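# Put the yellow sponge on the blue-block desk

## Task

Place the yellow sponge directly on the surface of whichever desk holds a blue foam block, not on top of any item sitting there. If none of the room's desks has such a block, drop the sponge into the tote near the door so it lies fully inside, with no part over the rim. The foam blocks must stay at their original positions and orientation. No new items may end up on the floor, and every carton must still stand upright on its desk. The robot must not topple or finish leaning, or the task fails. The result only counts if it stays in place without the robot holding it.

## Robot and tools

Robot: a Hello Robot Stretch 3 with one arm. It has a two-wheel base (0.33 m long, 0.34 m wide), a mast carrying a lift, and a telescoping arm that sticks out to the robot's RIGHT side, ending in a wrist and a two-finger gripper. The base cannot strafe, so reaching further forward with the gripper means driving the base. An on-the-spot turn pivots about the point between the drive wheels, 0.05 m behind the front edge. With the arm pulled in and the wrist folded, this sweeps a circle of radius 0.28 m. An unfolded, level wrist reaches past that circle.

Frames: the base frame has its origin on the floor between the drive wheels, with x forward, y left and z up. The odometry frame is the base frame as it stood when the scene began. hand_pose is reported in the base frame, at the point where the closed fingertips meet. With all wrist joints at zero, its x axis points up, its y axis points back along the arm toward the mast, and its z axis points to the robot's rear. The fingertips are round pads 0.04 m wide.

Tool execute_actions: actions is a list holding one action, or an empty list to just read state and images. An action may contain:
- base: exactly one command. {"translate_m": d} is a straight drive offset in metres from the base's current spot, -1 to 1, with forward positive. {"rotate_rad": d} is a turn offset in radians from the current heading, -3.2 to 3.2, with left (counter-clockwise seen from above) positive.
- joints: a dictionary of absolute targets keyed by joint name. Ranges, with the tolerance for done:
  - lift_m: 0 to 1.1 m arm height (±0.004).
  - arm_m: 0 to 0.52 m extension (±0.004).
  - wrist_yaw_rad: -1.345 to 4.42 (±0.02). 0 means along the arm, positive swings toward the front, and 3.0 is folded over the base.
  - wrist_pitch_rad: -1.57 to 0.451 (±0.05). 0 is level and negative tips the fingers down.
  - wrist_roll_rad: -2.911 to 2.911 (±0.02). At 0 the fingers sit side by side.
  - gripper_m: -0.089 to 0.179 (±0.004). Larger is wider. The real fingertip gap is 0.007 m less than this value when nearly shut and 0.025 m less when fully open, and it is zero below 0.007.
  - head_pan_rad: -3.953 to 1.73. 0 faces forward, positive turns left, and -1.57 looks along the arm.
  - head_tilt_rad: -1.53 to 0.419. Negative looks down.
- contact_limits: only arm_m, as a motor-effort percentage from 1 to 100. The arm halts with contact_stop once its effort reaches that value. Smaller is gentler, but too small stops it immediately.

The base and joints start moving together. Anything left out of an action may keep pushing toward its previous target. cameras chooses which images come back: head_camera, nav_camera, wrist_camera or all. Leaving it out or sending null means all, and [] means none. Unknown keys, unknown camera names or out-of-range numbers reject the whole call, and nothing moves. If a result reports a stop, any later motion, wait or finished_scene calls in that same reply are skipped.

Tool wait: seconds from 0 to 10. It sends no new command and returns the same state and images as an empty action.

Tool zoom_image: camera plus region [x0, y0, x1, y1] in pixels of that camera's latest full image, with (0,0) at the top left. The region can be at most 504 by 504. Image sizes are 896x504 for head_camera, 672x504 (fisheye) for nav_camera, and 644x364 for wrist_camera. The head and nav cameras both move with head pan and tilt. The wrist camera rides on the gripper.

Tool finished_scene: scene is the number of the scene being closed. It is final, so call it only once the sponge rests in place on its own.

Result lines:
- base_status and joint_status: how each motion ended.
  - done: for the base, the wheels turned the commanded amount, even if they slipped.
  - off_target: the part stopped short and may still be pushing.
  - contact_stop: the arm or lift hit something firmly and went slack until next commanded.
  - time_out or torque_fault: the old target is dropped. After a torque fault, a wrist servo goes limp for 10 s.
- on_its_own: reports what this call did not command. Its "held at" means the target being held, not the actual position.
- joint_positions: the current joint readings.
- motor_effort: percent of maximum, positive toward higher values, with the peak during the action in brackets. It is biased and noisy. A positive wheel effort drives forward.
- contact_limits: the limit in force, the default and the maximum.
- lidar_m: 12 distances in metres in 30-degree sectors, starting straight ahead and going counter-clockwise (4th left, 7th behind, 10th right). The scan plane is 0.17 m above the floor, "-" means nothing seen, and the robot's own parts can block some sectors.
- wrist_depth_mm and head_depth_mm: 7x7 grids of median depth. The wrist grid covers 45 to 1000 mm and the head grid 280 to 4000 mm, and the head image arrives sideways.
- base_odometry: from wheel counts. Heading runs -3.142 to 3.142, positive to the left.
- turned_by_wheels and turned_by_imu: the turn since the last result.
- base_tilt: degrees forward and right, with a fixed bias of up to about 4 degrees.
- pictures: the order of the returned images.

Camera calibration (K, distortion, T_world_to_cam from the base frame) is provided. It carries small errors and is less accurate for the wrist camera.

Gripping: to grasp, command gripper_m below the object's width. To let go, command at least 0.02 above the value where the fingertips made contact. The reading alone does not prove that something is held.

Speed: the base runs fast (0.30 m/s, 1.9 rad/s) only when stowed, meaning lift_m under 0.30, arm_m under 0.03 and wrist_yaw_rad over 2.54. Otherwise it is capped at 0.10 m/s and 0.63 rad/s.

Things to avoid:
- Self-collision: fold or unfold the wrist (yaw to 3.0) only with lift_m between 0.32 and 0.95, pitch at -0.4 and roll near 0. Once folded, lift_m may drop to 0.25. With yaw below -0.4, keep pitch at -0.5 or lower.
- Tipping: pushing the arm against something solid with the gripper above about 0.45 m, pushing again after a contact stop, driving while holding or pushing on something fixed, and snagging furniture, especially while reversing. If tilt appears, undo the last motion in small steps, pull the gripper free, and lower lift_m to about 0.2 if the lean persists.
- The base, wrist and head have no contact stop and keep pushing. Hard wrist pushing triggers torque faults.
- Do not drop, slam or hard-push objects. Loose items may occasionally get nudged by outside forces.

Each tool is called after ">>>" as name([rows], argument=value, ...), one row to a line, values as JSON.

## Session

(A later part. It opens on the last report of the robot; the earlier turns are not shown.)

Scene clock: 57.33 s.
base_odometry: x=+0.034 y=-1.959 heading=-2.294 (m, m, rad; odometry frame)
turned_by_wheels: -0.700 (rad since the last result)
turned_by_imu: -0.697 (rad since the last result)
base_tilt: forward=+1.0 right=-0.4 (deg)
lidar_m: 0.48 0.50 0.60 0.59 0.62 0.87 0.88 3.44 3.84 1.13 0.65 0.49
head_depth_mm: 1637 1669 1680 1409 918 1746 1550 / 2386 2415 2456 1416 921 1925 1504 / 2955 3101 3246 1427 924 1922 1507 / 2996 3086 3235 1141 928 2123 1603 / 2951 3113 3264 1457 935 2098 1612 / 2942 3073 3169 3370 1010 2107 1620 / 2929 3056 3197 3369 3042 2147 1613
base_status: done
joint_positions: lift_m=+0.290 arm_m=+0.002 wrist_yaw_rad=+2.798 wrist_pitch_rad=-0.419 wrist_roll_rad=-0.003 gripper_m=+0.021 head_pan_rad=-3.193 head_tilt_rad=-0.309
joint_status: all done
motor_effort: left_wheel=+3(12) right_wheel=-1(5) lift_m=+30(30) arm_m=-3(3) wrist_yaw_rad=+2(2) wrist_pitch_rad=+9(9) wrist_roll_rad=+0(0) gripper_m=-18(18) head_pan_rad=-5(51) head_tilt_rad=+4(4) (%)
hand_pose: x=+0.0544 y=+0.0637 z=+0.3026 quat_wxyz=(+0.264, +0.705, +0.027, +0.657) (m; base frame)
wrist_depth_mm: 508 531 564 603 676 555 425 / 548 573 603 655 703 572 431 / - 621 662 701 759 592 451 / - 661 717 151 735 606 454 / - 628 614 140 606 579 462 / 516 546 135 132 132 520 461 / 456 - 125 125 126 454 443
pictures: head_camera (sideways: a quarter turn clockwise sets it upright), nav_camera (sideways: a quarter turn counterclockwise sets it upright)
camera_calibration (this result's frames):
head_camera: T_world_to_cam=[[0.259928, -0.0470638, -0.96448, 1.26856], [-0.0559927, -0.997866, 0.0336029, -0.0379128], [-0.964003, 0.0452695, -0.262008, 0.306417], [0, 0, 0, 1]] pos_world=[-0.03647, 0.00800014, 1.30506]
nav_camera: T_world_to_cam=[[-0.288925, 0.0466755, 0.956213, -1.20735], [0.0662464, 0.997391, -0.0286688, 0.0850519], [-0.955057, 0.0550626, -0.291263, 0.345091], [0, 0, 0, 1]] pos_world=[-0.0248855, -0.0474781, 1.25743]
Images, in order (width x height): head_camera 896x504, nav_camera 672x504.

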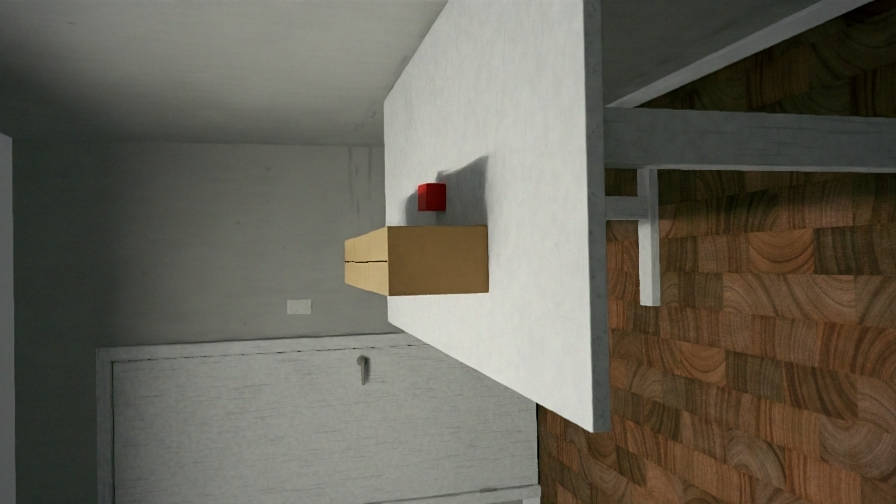

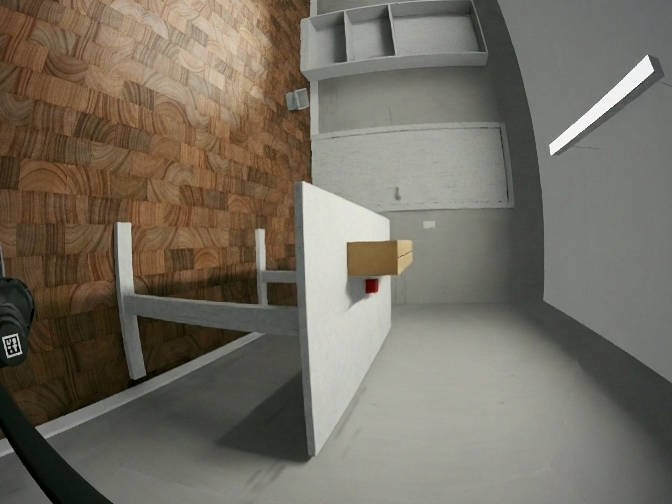

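>>> execute_actions([
  {"base":{"rotate_rad":-2.36},"joints":{"head_pan_rad":0,"head_tilt_rad":-0.6}},
], cameras=[])

>>> execute_actions([
  {"base":{"translate_m":1}},
], cameras=[])

>>> execute_actions([
  {"base":{"translate_m":1}},
], cameras=[])

>>> execute_actions([
  {"base":{"translate_m":1}},
], cameras=["nav_camera"])

Scene clock: 61.13 s.
base_odometry: x=+0.034 y=-1.959 heading=+1.629 (m, m, rad; odometry frame)
turned_by_wheels: -2.360 (rad since the last result)
turned_by_imu: -2.349 (rad since the last result)
base_tilt: forward=+0.9 right=-0.3 (deg)
lidar_m: 3.58 1.13 0.89 0.54 0.48 0.48 0.57 0.59 0.59 0.70 0.88 3.28
head_depth_mm: 3099 3408 3562 2540 1911 1527 1273 / 3386 3613 3557 2563 1920 1541 1280 / 3601 3890 3877 2585 1919 1543 1282 / - - 3870 2569 1912 1546 1290 / - - 3878 2575 1925 1543 1280 / - - 3886 2612 1951 1550 1283 / - - 3948 2596 1941 1543 1297
base_status: done
joint_positions: lift_m=+0.290 arm_m=+0.002 wrist_yaw_rad=+2.798 wrist_pitch_rad=-0.419 wrist_roll_rad=-0.003 gripper_m=+0.021 head_pan_rad=-0.007 head_tilt_rad=-0.593
joint_status: all done
motor_effort: left_wheel=+3(16) right_wheel=-1(4) lift_m=+30(30) arm_m=-3(3) wrist_yaw_rad=+2(3) wrist_pitch_rad=+9(9) wrist_roll_rad=+0(0) gripper_m=-18(19) head_pan_rad=+5(51) head_tilt_rad=-3(20) (%)
hand_pose: x=+0.0544 y=+0.0637 z=+0.3026 quat_wxyz=(+0.264, +0.705, +0.027, +0.657) (m; base frame)
wrist_depth_mm: 443 532 697 - - - - / 473 547 732 - - - - / - 572 758 - - - - / - 609 707 151 745 788 778 / - 623 624 141 609 627 626 / 484 540 135 133 133 515 531 / 450 - 126 126 127 450 455
pictures: none
No camera images: the call's "cameras" was empty. Leave "cameras" out to get every camera's image.

Scene clock: 66.30 s.
base_odometry: x=-0.024 y=-0.961 heading=+1.629 (m, m, rad; odometry frame)
turned_by_wheels: +0.000 (rad since the last result)
turned_by_imu: +0.009 (rad since the last result)
base_tilt: forward=+1.0 right=-0.4 (deg)
lidar_m: 3.02 2.97 1.76 0.79 1.15 1.15 1.38 1.33 0.91 1.60 2.60 2.60
head_depth_mm: 2508 2659 2768 2545 1913 1521 1284 / 2678 2876 3077 2560 1920 1536 1280 / 2957 3135 3233 2570 1924 1545 1278 / 3374 3649 3782 2588 1935 1542 1281 / 3637 3974 3869 2594 1918 1538 1288 / 3509 3741 3864 2589 1920 1545 1295 / 3260 3324 3546 2592 1938 1554 1286
base_status: done
joint_positions: lift_m=+0.290 arm_m=+0.002 wrist_yaw_rad=+2.798 wrist_pitch_rad=-0.419 wrist_roll_rad=-0.003 gripper_m=+0.021 head_pan_rad=-0.007 head_tilt_rad=-0.594
joint_status: not commanded
motor_effort: left_wheel=+1(13) right_wheel=-1(4) lift_m=+30(30) arm_m=-3(3) wrist_yaw_rad=+2(2) wrist_pitch_rad=+9(9) wrist_roll_rad=+0(0) gripper_m=-19(18) head_pan_rad=+4(4) head_tilt_rad=-2(2) (%)
hand_pose: x=+0.0544 y=+0.0637 z=+0.3026 quat_wxyz=(+0.264, +0.705, +0.027, +0.657) (m; base frame)
wrist_depth_mm: 945 - - - - - - / - - - - - - - / - 877 - - - - - / - 788 708 151 739 774 772 / - 647 631 141 606 621 635 / 520 544 135 132 133 524 528 / 450 - 126 125 126 450 453
pictures: none
No camera images: the call's "cameras" was empty. Leave "cameras" out to get every camera's image.

Scene clock: 71.47 s.
base_odometry: x=-0.083 y=+0.037 heading=+1.629 (m, m, rad; odometry frame)
turned_by_wheels: +0.000 (rad since the last result)
turned_by_imu: +0.009 (rad since the last result)
base_tilt: forward=+0.9 right=-0.3 (deg)
lidar_m: 2.03 2.10 2.27 1.59 1.81 1.39 2.19 1.69 1.81 2.17 1.94 1.71
head_depth_mm: 1813 1948 2041 2232 1919 1524 1274 / 1833 1949 2139 2308 1908 1538 1280 / 2231 2404 2630 2576 1920 1535 1278 / 2468 2698 2988 2549 1928 1536 1283 / 2726 2977 3350 2599 1924 1553 1283 / 2705 2892 3135 2588 1927 1542 1291 / 2489 2665 2901 2518 1928 1543 1287
base_status: done
joint_positions: lift_m=+0.290 arm_m=+0.002 wrist_yaw_rad=+2.798 wrist_pitch_rad=-0.419 wrist_roll_rad=-0.003 gripper_m=+0.021 head_pan_rad=-0.007 head_tilt_rad=-0.594
joint_status: not commanded
motor_effort: left_wheel=+0(12) right_wheel=+0(3) lift_m=+30(30) arm_m=-3(3) wrist_yaw_rad=+2(3) wrist_pitch_rad=+9(9) wrist_roll_rad=+0(0) gripper_m=-19(18) head_pan_rad=+5(4) head_tilt_rad=-3(3) (%)
hand_pose: x=+0.0544 y=+0.0637 z=+0.3026 quat_wxyz=(+0.264, +0.705, +0.027, +0.657) (m; base frame)
wrist_depth_mm: - - - - - - - / - - - - - - - / - - - - - - - / - 776 790 150 771 786 777 / - 627 628 142 601 629 631 / 516 545 135 133 132 530 521 / 454 - 126 125 126 451 449
pictures: none
No camera images: the call's "cameras" was empty. Leave "cameras" out to get every camera's image.

Scene clock: 76.63 s.
base_odometry: x=-0.141 y=+1.036 heading=+1.629 (m, m, rad; odometry frame)
turned_by_wheels: +0.000 (rad since the last result)
turned_by_imu: +0.009 (rad since the last result)
base_tilt: forward=+0.9 right=-0.3 (deg)
lidar_m: 1.56 1.48 1.34 1.84 1.98 2.28 3.00 2.40 2.26 1.44 1.03 1.08
head_depth_mm: 1230 1319 1430 1530 1412 1424 1280 / 1342 1444 1571 1713 1823 1527 1273 / 1465 1589 1745 1932 1891 1537 1282 / 1611 1777 1971 2195 1922 1536 1280 / 1819 2006 2255 2439 1947 1535 1291 / 1893 2045 2245 2374 1933 1551 1287 / 1777 1905 2061 2216 1939 1553 1297
base_status: done
joint_positions: lift_m=+0.290 arm_m=+0.002 wrist_yaw_rad=+2.798 wrist_pitch_rad=-0.419 wrist_roll_rad=-0.003 gripper_m=+0.021 head_pan_rad=-0.007 head_tilt_rad=-0.594
joint_status: not commanded
motor_effort: left_wheel=-1(10) right_wheel=+0(5) lift_m=+30(30) arm_m=-3(3) wrist_yaw_rad=+3(2) wrist_pitch_rad=+9(9) wrist_roll_rad=+0(0) gripper_m=-18(18) head_pan_rad=+4(5) head_tilt_rad=-3(2) (%)
hand_pose: x=+0.0544 y=+0.0637 z=+0.3026 quat_wxyz=(+0.264, +0.705, +0.027, +0.657) (m; base frame)
wrist_depth_mm: - - - - - - - / - - - - - - - / - - - - - - - / - 788 783 150 730 790 777 / - 641 625 141 605 617 625 / 519 549 135 133 133 527 530 / 458 - 125 125 126 448 453
pictures: nav_camera (sideways: a quarter turn counterclockwise sets it upright)
camera_calibration (this result's frames):
nav_camera: T_world_to_cam=[[0.547325, -0.0355606, 0.836165, -1.05583], [-0.0292894, -0.999299, -0.0233266, 0.07867], [0.836408, -0.0117236, -0.547982, 0.668227], [0, 0, 0, 1]] pos_world=[0.0212732, 0.048903, 1.25086]
Images, in order (width x height): nav_camera 672x504.

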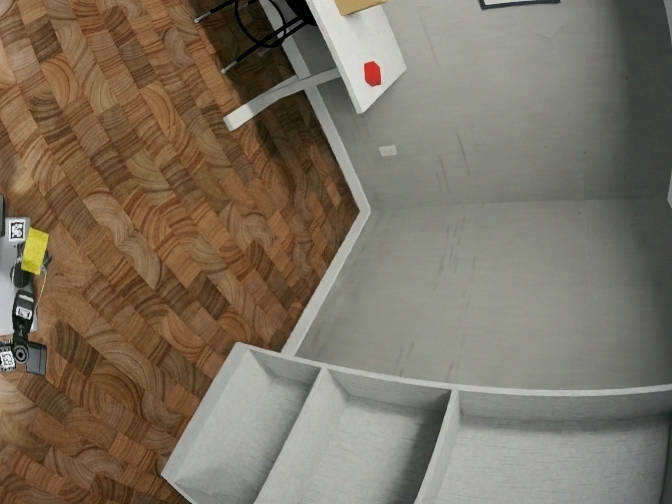

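>>> execute_actions([
  {"base":{"rotate_rad":0.1}},
], cameras=[])

>>> execute_actions([
  {"base":{"translate_m":1}},
], cameras=[])

>>> execute_actions([
  {"base":{"translate_m":0.6}},
], cameras=[])

>>> execute_actions([
  {"base":{"rotate_rad":0.6},"joints":{"head_pan_rad":1.4,"head_tilt_rad":-0.4}},
], cameras=["nav_camera","head_camera"])

Scene clock: 78.10 s.
base_odometry: x=-0.141 y=+1.036 heading=+1.729 (m, m, rad; odometry frame)
turned_by_wheels: +0.100 (rad since the last result)
turned_by_imu: +0.100 (rad since the last result)
base_tilt: forward=+0.9 right=-0.4 (deg)
lidar_m: 1.68 1.33 1.69 2.53 2.47 2.28 2.64 2.40 2.00 1.38 1.03 1.08
head_depth_mm: 1325 1413 1525 1648 1764 1528 1283 / 1468 1579 1701 1861 1891 1532 1279 / 1621 1766 1945 2138 1900 1532 1282 / 1840 2019 2244 2362 1906 1538 1280 / 1923 2095 2279 2453 1947 1542 1282 / 1813 1946 2125 2293 1934 1539 1283 / 1682 1822 1972 2140 1932 1548 1287
base_status: done
joint_positions: lift_m=+0.290 arm_m=+0.002 wrist_yaw_rad=+2.798 wrist_pitch_rad=-0.419 wrist_roll_rad=-0.003 gripper_m=+0.021 head_pan_rad=-0.007 head_tilt_rad=-0.594
joint_status: not commanded
motor_effort: left_wheel=-4(13) right_wheel=+2(5) lift_m=+30(30) arm_m=-3(3) wrist_yaw_rad=+1(2) wrist_pitch_rad=+9(9) wrist_roll_rad=+0(0) gripper_m=-19(19) head_pan_rad=+4(4) head_tilt_rad=-3(2) (%)
hand_pose: x=+0.0544 y=+0.0637 z=+0.3026 quat_wxyz=(+0.264, +0.705, +0.027, +0.657) (m; base frame)
wrist_depth_mm: - - - - - - - / - - - - - - - / - - - - - - - / - 776 795 151 729 818 782 / - 619 619 141 607 624 626 / 512 549 135 132 132 521 523 / 458 - 126 125 126 446 456
pictures: none
No camera images: the call's "cameras" was empty. Leave "cameras" out to get every camera's image.

Scene clock: 83.27 s.
base_odometry: x=-0.299 y=+2.023 heading=+1.729 (m, m, rad; odometry frame)
turned_by_wheels: +0.000 (rad since the last result)
turned_by_imu: +0.009 (rad since the last result)
base_tilt: forward=+0.9 right=-0.3 (deg)
lidar_m: 0.94 1.11 0.77 0.87 3.07 2.63 3.65 3.26 1.04 0.52 0.72 0.73
head_depth_mm: 724 772 830 897 971 1065 1169 / 798 862 929 1011 1112 1235 1248 / 888 964 1051 1163 1300 1417 1277 / 1004 1102 1221 1366 1563 1544 1284 / 1067 1167 1274 1406 1583 1540 1286 / 1008 1086 1188 1304 1440 1496 1291 / 953 1023 1104 1204 1325 1438 1294
base_status: done
joint_positions: lift_m=+0.290 arm_m=+0.002 wrist_yaw_rad=+2.798 wrist_pitch_rad=-0.419 wrist_roll_rad=-0.003 gripper_m=+0.021 head_pan_rad=-0.007 head_tilt_rad=-0.594
joint_status: not commanded
motor_effort: left_wheel=-3(12) right_wheel=+2(6) lift_m=+30(30) arm_m=-3(2) wrist_yaw_rad=+2(2) wrist_pitch_rad=+9(9) wrist_roll_rad=+0(0) gripper_m=-19(19) head_pan_rad=+4(5) head_tilt_rad=-2(3) (%)
hand_pose: x=+0.0544 y=+0.0637 z=+0.3026 quat_wxyz=(+0.264, +0.705, +0.027, +0.657) (m; base frame)
wrist_depth_mm: - - - - - 964 838 / - - - - - - 869 / - - - 912 - - 903 / - 806 731 152 747 781 780 / - 629 632 141 609 630 626 / 518 546 136 133 132 523 531 / 453 - 126 125 126 459 451
pictures: none
No camera images: the call's "cameras" was empty. Leave "cameras" out to get every camera's image.

Scene clock: 87.03 s.
base_odometry: x=-0.394 y=+2.616 heading=+1.729 (m, m, rad; odometry frame)
turned_by_wheels: +0.000 (rad since the last result)
turned_by_imu: +0.006 (rad since the last result)
base_tilt: forward=+0.9 right=-0.4 (deg)
lidar_m: 0.49 0.61 0.62 0.81 0.78 3.11 4.22 0.84 0.58 0.40 0.37 0.38
head_depth_mm: 363 387 416 448 488 534 589 / 400 431 466 507 556 618 694 / 446 485 530 584 651 735 847 / 505 555 616 688 785 912 1085 / 562 616 680 752 842 952 1096 / 539 583 634 694 771 860 978 / 509 546 593 645 709 782 878
base_status: done
joint_positions: lift_m=+0.290 arm_m=+0.002 wrist_yaw_rad=+2.798 wrist_pitch_rad=-0.419 wrist_roll_rad=-0.003 gripper_m=+0.021 head_pan_rad=-0.007 head_tilt_rad=-0.594
joint_status: not commanded
motor_effort: left_wheel=-4(10) right_wheel=+2(6) lift_m=+30(30) arm_m=-3(3) wrist_yaw_rad=+2(2) wrist_pitch_rad=+8(9) wrist_roll_rad=+0(0) gripper_m=-18(18) head_pan_rad=+5(4) head_tilt_rad=-3(3) (%)
hand_pose: x=+0.0544 y=+0.0637 z=+0.3026 quat_wxyz=(+0.264, +0.705, +0.027, +0.657) (m; base frame)
wrist_depth_mm: - - 868 715 596 529 461 / - - 960 783 650 553 488 / - - - 807 673 594 515 / - 779 781 151 700 621 540 / - 632 623 141 603 623 565 / 525 546 135 133 132 521 516 / 458 - 126 125 126 446 447
pictures: none
No camera images: the call's "cameras" was empty. Leave "cameras" out to get every camera's image.

Scene clock: 88.50 s.
base_odometry: x=-0.394 y=+2.616 heading=+2.329 (m, m, rad; odometry frame)
turned_by_wheels: +0.600 (rad since the last result)
turned_by_imu: +0.598 (rad since the last result)
base_tilt: forward=+0.9 right=-0.4 (deg)
lidar_m: 0.61 0.63 0.78 0.77 3.51 4.23 0.84 0.53 0.39 0.37 0.39 0.53
head_depth_mm: 1047 1081 1156 1185 1100 915 1304 / 1314 1354 1456 1467 1099 884 1461 / 1783 1870 1993 1699 1106 852 1402 / 2656 2883 3084 1699 1109 853 1351 / 2986 3182 3397 1398 1088 822 1440 / 2915 3084 3260 1501 1081 799 1469 / 2858 3052 3202 3393 1173 830 1435
base_status: done
joint_positions: lift_m=+0.290 arm_m=+0.002 wrist_yaw_rad=+2.798 wrist_pitch_rad=-0.419 wrist_roll_rad=-0.003 gripper_m=+0.021 head_pan_rad=+1.393 head_tilt_rad=-0.408
joint_status: all done
motor_effort: left_wheel=-4(13) right_wheel=+2(6) lift_m=+30(31) arm_m=-3(3) wrist_yaw_rad=+2(2) wrist_pitch_rad=+9(9) wrist_roll_rad=+0(0) gripper_m=-18(18) head_pan_rad=+5(52) head_tilt_rad=+3(17) (%)
hand_pose: x=+0.0544 y=+0.0637 z=+0.3026 quat_wxyz=(+0.264, +0.705, +0.027, +0.657) (m; base frame)
wrist_depth_mm: - - - - 969 673 525 / - - - - - 707 537 / - - - 884 953 721 566 / - 782 771 151 751 709 567 / - 631 603 141 600 613 579 / 518 543 135 133 132 527 524 / 453 - 126 125 126 454 453
pictures: head_camera (sideways: a quarter turn clockwise sets it upright), nav_camera (sideways: a quarter turn counterclockwise sets it upright)
camera_calibration (this result's frames):
head_camera: T_world_to_cam=[[-0.0960946, -0.344164, -0.933979, 1.2309], [-0.982232, 0.184752, 0.0329794, -0.0314467], [0.161204, 0.920553, -0.355803, 0.421624], [0, 0, 0, 1]] pos_world=[0.0194275, 0.0413153, 1.30069]
nav_camera: T_world_to_cam=[[0.0992009, 0.372038, 0.922901, -1.16623], [0.980562, -0.194337, -0.0270581, 0.077374], [0.169287, 0.907646, -0.384085, 0.459033], [0, 0, 0, 1]] pos_world=[-0.0378875, 0.0322783, 1.25471]
Images, in order (width x height): head_camera 896x504, nav_camera 672x504.

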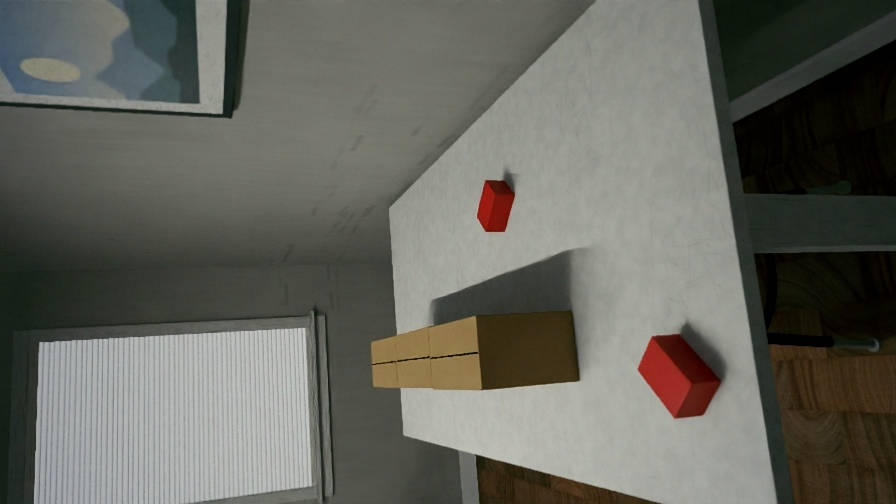

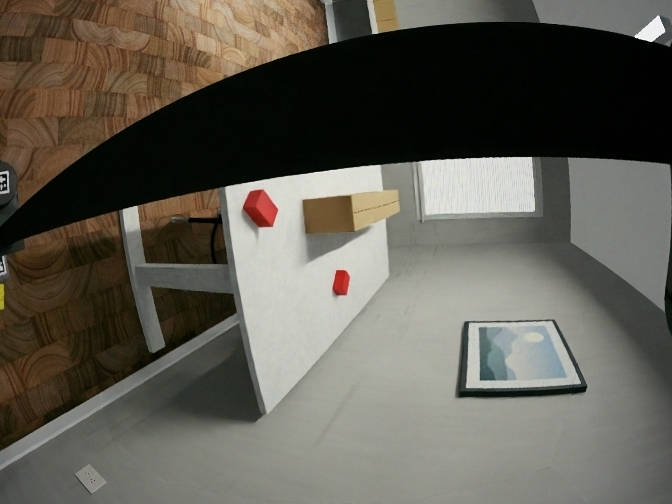

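>>> execute_actions([
  {"base":{"rotate_rad":-0.6}},
], cameras=[])

>>> execute_actions([
  {"base":{"translate_m":-1}},
], cameras=[])

>>> execute_actions([
  {"base":{"rotate_rad":0.5}},
], cameras=[])

>>> execute_actions([
  {"base":{"translate_m":-1},"joints":{"head_pan_rad":-1.9,"head_tilt_rad":-1.1}},
], cameras=["head_camera"])

Scene clock: 90.87 s.
base_odometry: x=-0.394 y=+2.616 heading=+1.729 (m, m, rad; odometry frame)
turned_by_wheels: -0.600 (rad since the last result)
turned_by_imu: -0.597 (rad since the last result)
base_tilt: forward=+0.9 right=-0.3 (deg)
lidar_m: 0.49 0.61 0.62 0.81 0.78 3.13 4.24 0.84 0.58 0.40 0.37 0.38
head_depth_mm: 549 576 606 639 678 719 770 / 593 625 660 700 744 797 855 / 643 684 724 773 829 892 967 / 704 749 803 861 933 1015 1115 / 778 832 900 977 1037 1150 1300 / 866 930 1021 1125 1118 931 1442 / 946 1037 1183 1321 1125 859 1464
base_status: done
joint_positions: lift_m=+0.290 arm_m=+0.002 wrist_yaw_rad=+2.798 wrist_pitch_rad=-0.419 wrist_roll_rad=-0.003 gripper_m=+0.021 head_pan_rad=+1.393 head_tilt_rad=-0.408
joint_status: not commanded
motor_effort: left_wheel=+3(12) right_wheel=-2(5) lift_m=+30(30) arm_m=-3(3) wrist_yaw_rad=+2(2) wrist_pitch_rad=+9(9) wrist_roll_rad=+0(0) gripper_m=-18(18) head_pan_rad=+5(5) head_tilt_rad=+3(3) (%)
hand_pose: x=+0.0544 y=+0.0637 z=+0.3026 quat_wxyz=(+0.264, +0.705, +0.027, +0.657) (m; base frame)
wrist_depth_mm: - - 896 714 608 515 464 / - - - 783 652 556 484 / - - 980 793 683 592 515 / - 775 796 150 695 616 539 / - 634 630 141 605 615 569 / 516 550 135 133 132 522 524 / 454 - 125 125 127 450 447
pictures: none
No camera images: the call's "cameras" was empty. Leave "cameras" out to get every camera's image.

Scene clock: 95.93 s.
base_odometry: x=-0.236 y=+1.628 heading=+1.729 (m, m, rad; odometry frame)
turned_by_wheels: +0.000 (rad since the last result)
turned_by_imu: -0.006 (rad since the last result)
base_tilt: forward=+0.9 right=-0.4 (deg)
lidar_m: 1.24 1.05 0.96 1.14 2.35 2.83 3.22 2.89 1.02 0.95 0.62 0.96
head_depth_mm: 1305 1388 1478 1524 1051 845 1451 / 1428 1525 1608 1635 1001 918 1378 / 1568 1668 1756 1176 1051 1705 1461 / 1720 1835 1943 1229 1156 1792 1462 / 1884 2026 2195 1367 1311 1838 1474 / 2118 2272 2478 1499 2315 1852 1476 / 2347 2602 2862 2919 2522 1859 1467
base_status: done
joint_positions: lift_m=+0.290 arm_m=+0.002 wrist_yaw_rad=+2.798 wrist_pitch_rad=-0.419 wrist_roll_rad=-0.003 gripper_m=+0.021 head_pan_rad=+1.393 head_tilt_rad=-0.408
joint_status: not commanded
motor_effort: left_wheel=+3(8) right_wheel=-1(6) lift_m=+30(30) arm_m=-3(3) wrist_yaw_rad=+1(2) wrist_pitch_rad=+9(9) wrist_roll_rad=+0(0) gripper_m=-18(18) head_pan_rad=+4(4) head_tilt_rad=+3(3) (%)
hand_pose: x=+0.0544 y=+0.0637 z=+0.3026 quat_wxyz=(+0.264, +0.705, +0.027, +0.657) (m; base frame)
wrist_depth_mm: - - - - - - - / - - - - - - - / - - - - - - - / - 789 791 151 731 776 783 / - 624 628 141 601 633 625 / 510 538 136 133 132 520 521 / 457 - 126 125 126 451 450
pictures: none
No camera images: the call's "cameras" was empty. Leave "cameras" out to get every camera's image.

Scene clock: 97.47 s.
base_odometry: x=-0.236 y=+1.628 heading=+2.229 (m, m, rad; odometry frame)
turned_by_wheels: +0.500 (rad since the last result)
turned_by_imu: +0.499 (rad since the last result)
base_tilt: forward=+0.9 right=-0.3 (deg)
lidar_m: 1.44 0.97 1.15 2.34 2.35 3.22 2.89 1.03 0.96 0.62 0.96 1.22
head_depth_mm: 2165 2240 2339 1375 1283 1842 1449 / 2575 2680 2794 1700 2378 1836 1465 / 2692 2838 3029 3189 2492 1842 1461 / 2597 2783 2933 3138 2517 1854 1457 / 2517 2661 2810 3032 2510 1859 1466 / 2396 2567 2745 2918 2514 1848 1470 / 2369 2508 2673 2850 2534 1865 1470
base_status: done
joint_positions: lift_m=+0.290 arm_m=+0.002 wrist_yaw_rad=+2.798 wrist_pitch_rad=-0.419 wrist_roll_rad=-0.003 gripper_m=+0.021 head_pan_rad=+1.393 head_tilt_rad=-0.408
joint_status: not commanded
motor_effort: left_wheel=-4(12) right_wheel=+2(6) lift_m=+30(30) arm_m=-3(3) wrist_yaw_rad=+2(2) wrist_pitch_rad=+9(9) wrist_roll_rad=+0(0) gripper_m=-18(19) head_pan_rad=+5(4) head_tilt_rad=+3(3) (%)
hand_pose: x=+0.0544 y=+0.0637 z=+0.3026 quat_wxyz=(+0.264, +0.705, +0.027, +0.657) (m; base frame)
wrist_depth_mm: - - - - - - - / - - - - - - - / - - - - - - - / - 778 777 150 741 771 719 / - 628 632 141 610 633 622 / 510 533 135 133 132 531 521 / 458 - 126 125 127 448 448
pictures: none
No camera images: the call's "cameras" was empty. Leave "cameras" out to get every camera's image.

Scene clock: 102.53 s.
base_odometry: x=+0.376 y=+0.837 heading=+2.229 (m, m, rad; odometry frame)
turned_by_wheels: +0.000 (rad since the last result)
turned_by_imu: -0.006 (rad since the last result)
base_tilt: forward=+0.9 right=-0.3 (deg)
lidar_m: 1.98 1.87 2.92 2.30 2.74 2.30 1.89 1.70 1.14 1.06 0.78 1.22
head_depth_mm: 1338 1652 1687 1495 1337 1203 1139 / 1256 1540 1704 1492 1324 1211 - / 1182 1425 1660 1499 1320 1246 - / 1110 1341 1607 1453 1323 1245 - / 1078 1277 1561 1509 1337 1236 1107 / 1024 1205 1460 1507 1340 1212 1109 / 977 1135 1361 1507 1349 1214 1111
base_status: done
joint_positions: lift_m=+0.290 arm_m=+0.002 wrist_yaw_rad=+2.798 wrist_pitch_rad=-0.419 wrist_roll_rad=-0.003 gripper_m=+0.021 head_pan_rad=-1.893 head_tilt_rad=-1.087
joint_status: all done
motor_effort: left_wheel=-3(15) right_wheel=+1(4) lift_m=+30(30) arm_m=-3(3) wrist_yaw_rad=+2(1) wrist_pitch_rad=+9(9) wrist_roll_rad=+0(0) gripper_m=-19(19) head_pan_rad=-5(52) head_tilt_rad=-5(33) (%)
hand_pose: x=+0.0544 y=+0.0637 z=+0.3026 quat_wxyz=(+0.264, +0.705, +0.027, +0.657) (m; base frame)
wrist_depth_mm: - - - - - - - / - - - - - - - / - - - - - - - / - 797 773 151 751 786 771 / - 627 595 140 605 622 627 / 511 540 135 133 132 518 522 / 454 - 125 126 127 448 452
pictures: head_camera (sideways: a quarter turn clockwise sets it upright)
camera_calibration (this result's frames):
head_camera: T_world_to_cam=[[0.30534, 0.808118, -0.5037, 0.667618], [0.939446, -0.342074, 0.0206759, -0.0271266], [-0.155594, -0.479512, -0.863631, 1.08413], [0, 0, 0, 1]] pos_world=[-0.00968188, -0.0289384, 1.27313]
Images, in order (width x height): head_camera 896x504.

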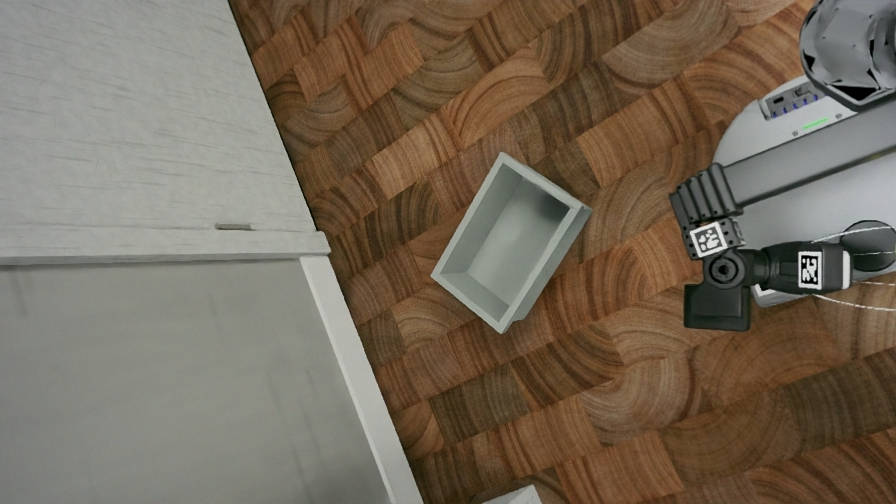

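>>> execute_actions([
  {"base":{"translate_m":-0.24}},
], cameras=[])

>>> execute_actions([
  {"joints":{"lift_m":0.34}},
], cameras=[])

>>> execute_actions([
  {"joints":{"wrist_yaw_rad":0.64,"arm_m":0.345,"head_pan_rad":-1.57}},
], cameras=[])

>>> execute_actions([
  {"joints":{"wrist_pitch_rad":-1.0}},
], cameras=["head_camera","wrist_camera"])

Scene clock: 106.13 s.
base_odometry: x=+0.523 y=+0.647 heading=+2.229 (m, m, rad; odometry frame)
turned_by_wheels: +0.000 (rad since the last result)
turned_by_imu: -0.001 (rad since the last result)
base_tilt: forward=+1.0 right=-0.4 (deg)
lidar_m: 2.22 2.09 2.35 2.35 2.24 2.10 1.65 1.77 1.16 1.09 0.89 1.33
head_depth_mm: 1382 1710 1699 1494 1338 1206 1138 / 1297 1580 1702 1491 1340 1214 - / 1220 1473 1667 1498 1336 1245 - / 1149 1379 1638 1504 1338 1245 - / 1089 1287 1592 1503 1321 1227 1109 / 1032 1233 1496 1497 1322 1210 1105 / 1004 1170 1400 1507 1346 1216 1107
base_status: done
joint_positions: lift_m=+0.290 arm_m=+0.002 wrist_yaw_rad=+2.798 wrist_pitch_rad=-0.419 wrist_roll_rad=-0.003 gripper_m=+0.021 head_pan_rad=-1.893 head_tilt_rad=-1.087
joint_status: not commanded
motor_effort: left_wheel=-2(13) right_wheel=+1(4) lift_m=+30(30) arm_m=-3(3) wrist_yaw_rad=+2(2) wrist_pitch_rad=+9(9) wrist_roll_rad=+0(0) gripper_m=-18(17) head_pan_rad=-4(5) head_tilt_rad=-5(5) (%)
hand_pose: x=+0.0543 y=+0.0637 z=+0.3026 quat_wxyz=(+0.264, +0.705, +0.027, +0.657) (m; base frame)
wrist_depth_mm: - - - - - - - / - - - - - - - / - - - - - - - / - 783 771 150 748 773 783 / - 629 636 141 595 637 629 / 517 546 135 133 133 526 530 / 457 - 126 125 126 451 449
pictures: none
No camera images: the call's "cameras" was empty. Leave "cameras" out to get every camera's image.

Scene clock: 107.40 s.
base_odometry: x=+0.523 y=+0.647 heading=+2.229 (m, m, rad; odometry frame)
turned_by_wheels: +0.000 (rad since the last result)
turned_by_imu: +0.000 (rad since the last result)
base_tilt: forward=+0.9 right=-0.4 (deg)
lidar_m: 2.21 2.10 2.36 2.35 2.24 2.09 1.65 1.77 1.16 1.09 0.89 1.33
head_depth_mm: 1375 1718 1701 1496 1334 1203 1133 / 1299 1587 1699 1499 1330 1219 - / 1214 1476 1670 1490 1333 1242 - / 1150 1370 1655 1494 1343 1246 - / 1090 1284 1588 1495 1314 1231 1105 / 1035 1229 1508 1503 1325 1212 1106 / 1005 1174 1397 1499 1341 1209 1107
base_status: not commanded
joint_positions: lift_m=+0.340 arm_m=+0.002 wrist_yaw_rad=+2.798 wrist_pitch_rad=-0.419 wrist_roll_rad=-0.003 gripper_m=+0.021 head_pan_rad=-1.893 head_tilt_rad=-1.087
joint_status: all done
motor_effort: left_wheel=-2(2) right_wheel=+1(1) lift_m=+42(46) arm_m=-3(3) wrist_yaw_rad=+1(3) wrist_pitch_rad=+9(9) wrist_roll_rad=+0(0) gripper_m=-19(18) head_pan_rad=-4(4) head_tilt_rad=-5(5) (%)
hand_pose: x=+0.0543 y=+0.0637 z=+0.3522 quat_wxyz=(+0.264, +0.705, +0.027, +0.658) (m; base frame)
wrist_depth_mm: - - - - - - - / - - - - - - - / - - - - - - - / - 892 871 151 841 897 890 / - 712 701 141 675 694 699 / 571 616 135 132 133 581 597 / 510 - 128 125 127 507 506
pictures: none
No camera images: the call's "cameras" was empty. Leave "cameras" out to get every camera's image.

Scene clock: 111.13 s.
base_odometry: x=+0.523 y=+0.647 heading=+2.229 (m, m, rad; odometry frame)
turned_by_wheels: +0.000 (rad since the last result)
turned_by_imu: +0.001 (rad since the last result)
base_tilt: forward=+0.9 right=-0.3 (deg)
lidar_m: 2.22 2.09 2.35 2.35 2.24 2.09 1.65 1.78 1.15 1.09 0.90 1.33
head_depth_mm: 1089 1315 1604 1494 1337 1210 1120 / 1070 1295 1591 1494 1343 1212 - / 1045 1249 1583 1546 1301 1225 - / 1053 1261 1581 1558 1344 1223 - / 1034 1238 1536 1423 1340 1209 1109 / 1022 1214 1495 1497 1336 1210 1105 / 1005 1184 1467 1487 1350 1217 1104
base_status: not commanded
joint_positions: lift_m=+0.340 arm_m=+0.345 wrist_yaw_rad=+0.641 wrist_pitch_rad=-0.419 wrist_roll_rad=-0.003 gripper_m=+0.021 head_pan_rad=-1.577 head_tilt_rad=-1.087
joint_status: all done
motor_effort: left_wheel=-2(2) right_wheel=+1(1) lift_m=+42(42) arm_m=+5(5) wrist_yaw_rad=-2(0) wrist_pitch_rad=+8(9) wrist_roll_rad=+0(0) gripper_m=-18(18) head_pan_rad=+4(35) head_tilt_rad=-5(5) (%)
hand_pose: x=+0.1127 y=-0.6694 z=+0.3522 quat_wxyz=(+0.704, +0.358, -0.609, +0.079) (m; base frame)
wrist_depth_mm: 876 445 593 555 481 427 382 / - 459 629 602 515 452 404 / 917 497 666 614 541 483 424 / 724 576 660 151 582 526 460 / 708 599 670 141 607 556 494 / 590 590 136 133 133 567 515 / 508 503 477 125 126 508 501
pictures: none
No camera images: the call's "cameras" was empty. Leave "cameras" out to get every camera's image.

Scene clock: 112.27 s.
base_odometry: x=+0.523 y=+0.647 heading=+2.229 (m, m, rad; odometry frame)
turned_by_wheels: +0.000 (rad since the last result)
turned_by_imu: +0.000 (rad since the last result)
base_tilt: forward=+0.9 right=-0.3 (deg)
lidar_m: 2.22 2.09 2.35 2.35 2.24 2.09 1.65 1.78 1.16 1.09 0.90 1.32
head_depth_mm: 1086 1322 1614 1497 1332 1206 1114 / 1071 1288 1595 1494 1343 1213 - / 1045 1252 1584 1552 1309 1218 - / 1052 1265 1573 1556 1324 1218 - / 1034 1232 1539 1498 1345 1212 1106 / 1023 1210 1496 1495 1343 1210 1107 / 1000 1190 1464 1489 1340 1216 1111
base_status: not commanded
joint_positions: lift_m=+0.340 arm_m=+0.345 wrist_yaw_rad=+0.641 wrist_pitch_rad=-1.005 wrist_roll_rad=-0.003 gripper_m=+0.021 head_pan_rad=-1.577 head_tilt_rad=-1.087
joint_status: all done
motor_effort: left_wheel=-2(2) right_wheel=+1(1) lift_m=+42(42) arm_m=+5(5) wrist_yaw_rad=-1(1) wrist_pitch_rad=+2(8) wrist_roll_rad=+0(0) gripper_m=-18(18) head_pan_rad=+5(4) head_tilt_rad=-5(5) (%)
hand_pose: x=+0.0485 y=-0.5835 z=+0.2493 quat_wxyz=(+0.696, +0.519, -0.479, -0.127) (m; base frame)
wrist_depth_mm: 574 542 561 558 564 542 471 / 539 518 523 520 519 512 514 / 501 491 492 480 480 483 476 / 452 454 367 150 327 446 446 / 432 429 314 141 297 418 415 / 401 404 135 133 132 389 391 / 378 379 270 125 126 375 372
pictures: head_camera (sideways: a quarter turn clockwise sets it upright), wrist_camera
camera_calibration (this result's frames):
head_camera: T_world_to_cam=[[0.0390542, 0.862996, -0.503699, 0.669242], [0.999236, -0.0331519, 0.0206759, -0.0274914], [0.00114464, -0.504122, -0.863631, 1.08318], [0, 0, 0, 1]] pos_world=[0.000093792, -0.0324102, 1.27313]
wrist_camera: T_world_to_cam=[[-0.793458, -0.60858, -0.00736529, -0.317959], [-0.549207, 0.721158, -0.422259, 0.592284], [0.26229, -0.331, -0.906445, 0.184945], [0, 0, 0, 1]] pos_world=[0.0244908, -0.559418, 0.415398]
Images, in order (width x height): head_camera 896x504, wrist_camera 644x364.

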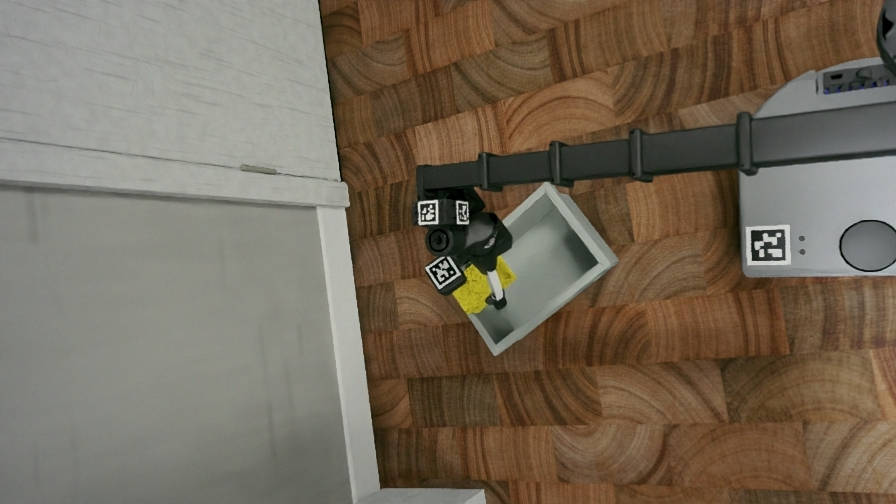

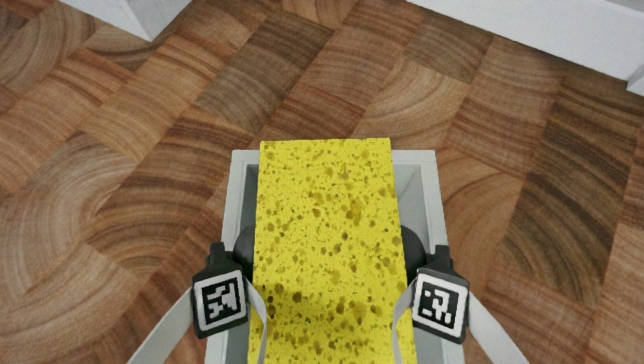

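Centred. Lower.

>>> execute_actions([
  {"joints":{"lift_m":0.135}},
], cameras=["wrist_camera"])

>>> execute_actions([
  {"joints":{"gripper_m":0.095}},
], cameras=[])

>>> execute_actions([
  {"joints":{"lift_m":0.3}},
], cameras=["head_camera","wrist_camera"])

Scene clock: 115.53 s.
base_odometry: x=+0.523 y=+0.647 heading=+2.229 (m, m, rad; odometry frame)
turned_by_wheels: +0.000 (rad since the last result)
turned_by_imu: +0.001 (rad since the last result)
base_tilt: forward=+0.9 right=-0.4 (deg)
lidar_m: 2.22 2.10 2.35 2.34 2.24 2.09 1.65 1.77 1.16 1.09 0.89 1.33
head_depth_mm: 1091 1317 1598 1496 1336 1207 1108 / 1063 1289 1599 1491 1337 1206 - / 1047 1246 1574 1498 1319 1230 - / 1056 1264 1578 1512 1309 1232 - / 1038 1239 1544 1507 1338 1213 1102 / 1021 1221 1501 1504 1350 1211 1109 / 1004 1189 1471 1481 1343 1216 1109
base_status: not commanded
joint_positions: lift_m=+0.135 arm_m=+0.345 wrist_yaw_rad=+0.641 wrist_pitch_rad=-1.006 wrist_roll_rad=-0.003 gripper_m=+0.021 head_pan_rad=-1.577 head_tilt_rad=-1.087
joint_status: all done
motor_effort: left_wheel=-2(2) right_wheel=+1(1) lift_m=+30(38) arm_m=+5(5) wrist_yaw_rad=-1(0) wrist_pitch_rad=+2(2) wrist_roll_rad=+0(0) gripper_m=-18(17) head_pan_rad=+4(4) head_tilt_rad=-5(5) (%)
hand_pose: x=+0.0483 y=-0.5833 z=+0.0446 quat_wxyz=(+0.696, +0.519, -0.479, -0.128) (m; base frame)
wrist_depth_mm: 281 138 176 175 175 163 117 / 111 138 213 212 212 169 111 / 103 139 235 236 237 168 111 / 106 139 215 151 218 168 111 / 106 139 203 142 203 168 111 / 103 139 135 133 132 168 111 / 103 130 180 126 127 156 111
pictures: wrist_camera
camera_calibration (this result's frames):
wrist_camera: T_world_to_cam=[[-0.793464, -0.608573, -0.0073795, -0.31946], [-0.549487, 0.721535, -0.421249, 0.5058], [0.261685, -0.330191, -0.906915, 0.0000101412], [0, 0, 0, 1]] pos_world=[0.0244486, -0.559364, 0.21072]
Images, in order (width x height): wrist_camera 644x364.

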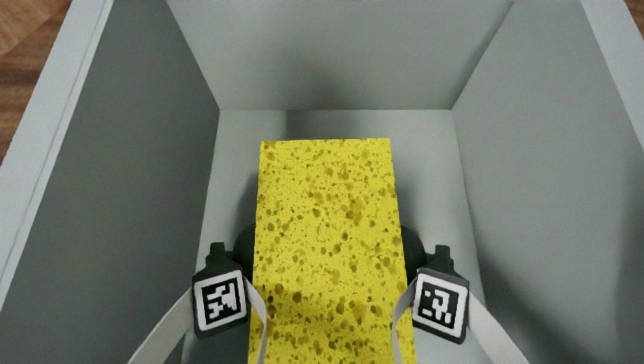

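Scene clock: 116.77 s.
base_odometry: x=+0.523 y=+0.647 heading=+2.229 (m, m, rad; odometry frame)
turned_by_wheels: +0.000 (rad since the last result)
turned_by_imu: +0.000 (rad since the last result)
base_tilt: forward=+0.9 right=-0.4 (deg)
lidar_m: 2.22 2.11 2.35 2.34 2.23 2.10 1.65 1.78 1.15 1.09 0.89 1.33
head_depth_mm: 1089 1310 1598 1494 1339 1203 1107 / 1067 1288 1599 1496 1338 1207 - / 1045 1257 1596 1499 1311 1225 - / 1055 1257 1568 1517 1306 1226 - / 1038 1236 1528 1499 1338 1215 1102 / 1019 1216 1501 1497 1346 1214 1110 / 1005 1187 1454 1490 1344 1209 1109
base_status: not commanded
joint_positions: lift_m=+0.135 arm_m=+0.345 wrist_yaw_rad=+0.641 wrist_pitch_rad=-1.006 wrist_roll_rad=-0.003 gripper_m=+0.095 head_pan_rad=-1.577 head_tilt_rad=-1.087
joint_status: all done
motor_effort: left_wheel=-2(2) right_wheel=+1(1) lift_m=+30(30) arm_m=+5(5) wrist_yaw_rad=-1(1) wrist_pitch_rad=+2(2) wrist_roll_rad=+0(0) gripper_m=+0(86) head_pan_rad=+5(4) head_tilt_rad=-5(5) (%)
hand_pose: x=+0.0483 y=-0.5833 z=+0.0446 quat_wxyz=(+0.696, +0.519, -0.479, -0.128) (m; base frame)
wrist_depth_mm: 280 139 176 176 174 164 117 / 110 139 212 213 212 168 111 / 103 139 234 237 236 168 111 / 106 139 216 172 221 168 111 / 106 139 206 160 207 168 111 / 103 130 193 151 153 157 111 / 103 126 185 142 144 168 111
pictures: none
No camera images: the call's "cameras" was empty. Leave "cameras" out to get every camera's image.

Scene clock: 119.10 s.
base_odometry: x=+0.523 y=+0.647 heading=+2.229 (m, m, rad; odometry frame)
turned_by_wheels: +0.000 (rad since the last result)
turned_by_imu: +0.001 (rad since the last result)
base_tilt: forward=+1.0 right=-0.3 (deg)
lidar_m: 2.22 2.10 2.36 2.34 2.24 2.09 1.65 1.77 1.16 1.09 0.89 1.32
head_depth_mm: 1090 1321 1616 1490 1325 1213 1116 / 1075 1285 1598 1501 1328 1207 - / 1045 1255 1579 1532 1316 1231 - / 1053 1255 1573 1547 1327 1233 - / 1036 1232 1531 1502 1340 1217 1107 / 1017 1209 1500 1504 1353 1218 1106 / 1008 1196 1457 1490 1345 1214 1111
base_status: not commanded
joint_positions: lift_m=+0.300 arm_m=+0.345 wrist_yaw_rad=+0.641 wrist_pitch_rad=-1.006 wrist_roll_rad=-0.003 gripper_m=+0.095 head_pan_rad=-1.577 head_tilt_rad=-1.087
joint_status: all done
motor_effort: left_wheel=-2(2) right_wheel=+1(1) lift_m=+42(44) arm_m=+5(5) wrist_yaw_rad=-1(0) wrist_pitch_rad=+2(2) wrist_roll_rad=+0(0) gripper_m=-1(1) head_pan_rad=+4(4) head_tilt_rad=-5(5) (%)
hand_pose: x=+0.0483 y=-0.5833 z=+0.2092 quat_wxyz=(+0.696, +0.519, -0.479, -0.128) (m; base frame)
wrist_depth_mm: 515 516 513 503 504 499 475 / 478 474 468 471 467 467 466 / 443 449 435 302 301 433 421 / 414 414 346 368 321 402 395 / 386 386 369 384 372 377 375 / 361 368 352 311 347 358 351 / 339 339 313 304 332 330 334
pictures: head_camera (sideways: a quarter turn clockwise sets it upright), wrist_camera
camera_calibration (this result's frames):
head_camera: T_world_to_cam=[[0.0390513, 0.862996, -0.5037, 0.669242], [0.999237, -0.0331485, 0.0206759, -0.0274914], [0.00114638, -0.504122, -0.863631, 1.08318], [0, 0, 0, 1]] pos_world=[0.000093904, -0.0324102, 1.27313]
wrist_camera: T_world_to_cam=[[-0.793464, -0.608572, -0.00737954, -0.318246], [-0.549487, 0.721535, -0.421249, 0.575131], [0.261685, -0.330191, -0.906915, 0.149271], [0, 0, 0, 1]] pos_world=[0.0244486, -0.559365, 0.375301]
Images, in order (width x height): head_camera 896x504, wrist_camera 644x364.

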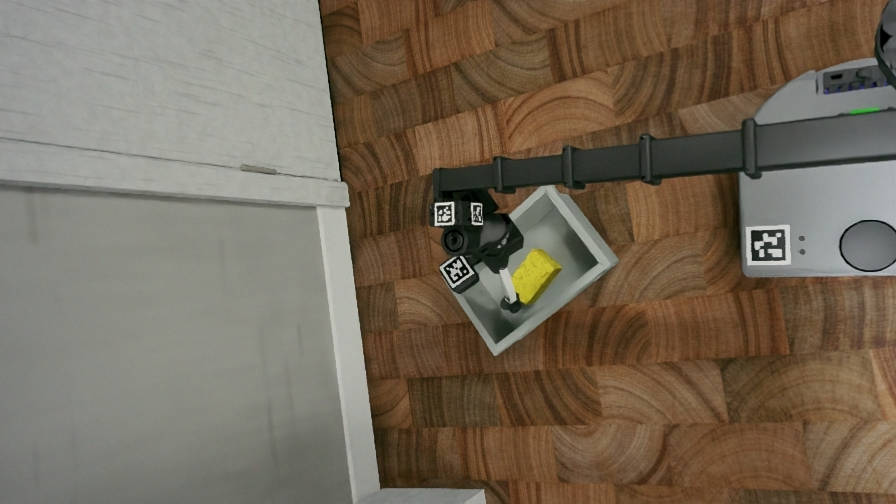

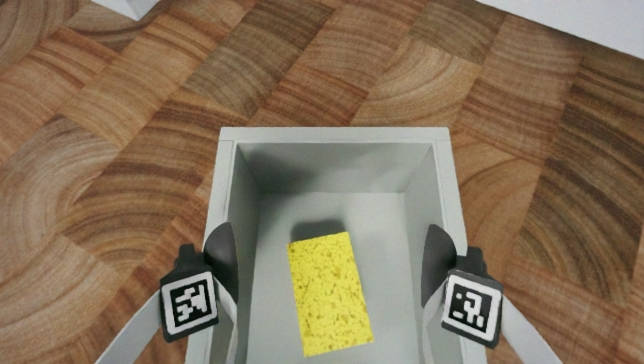

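>>> finished_scene(scene=2)

The scene is finished: the task was done.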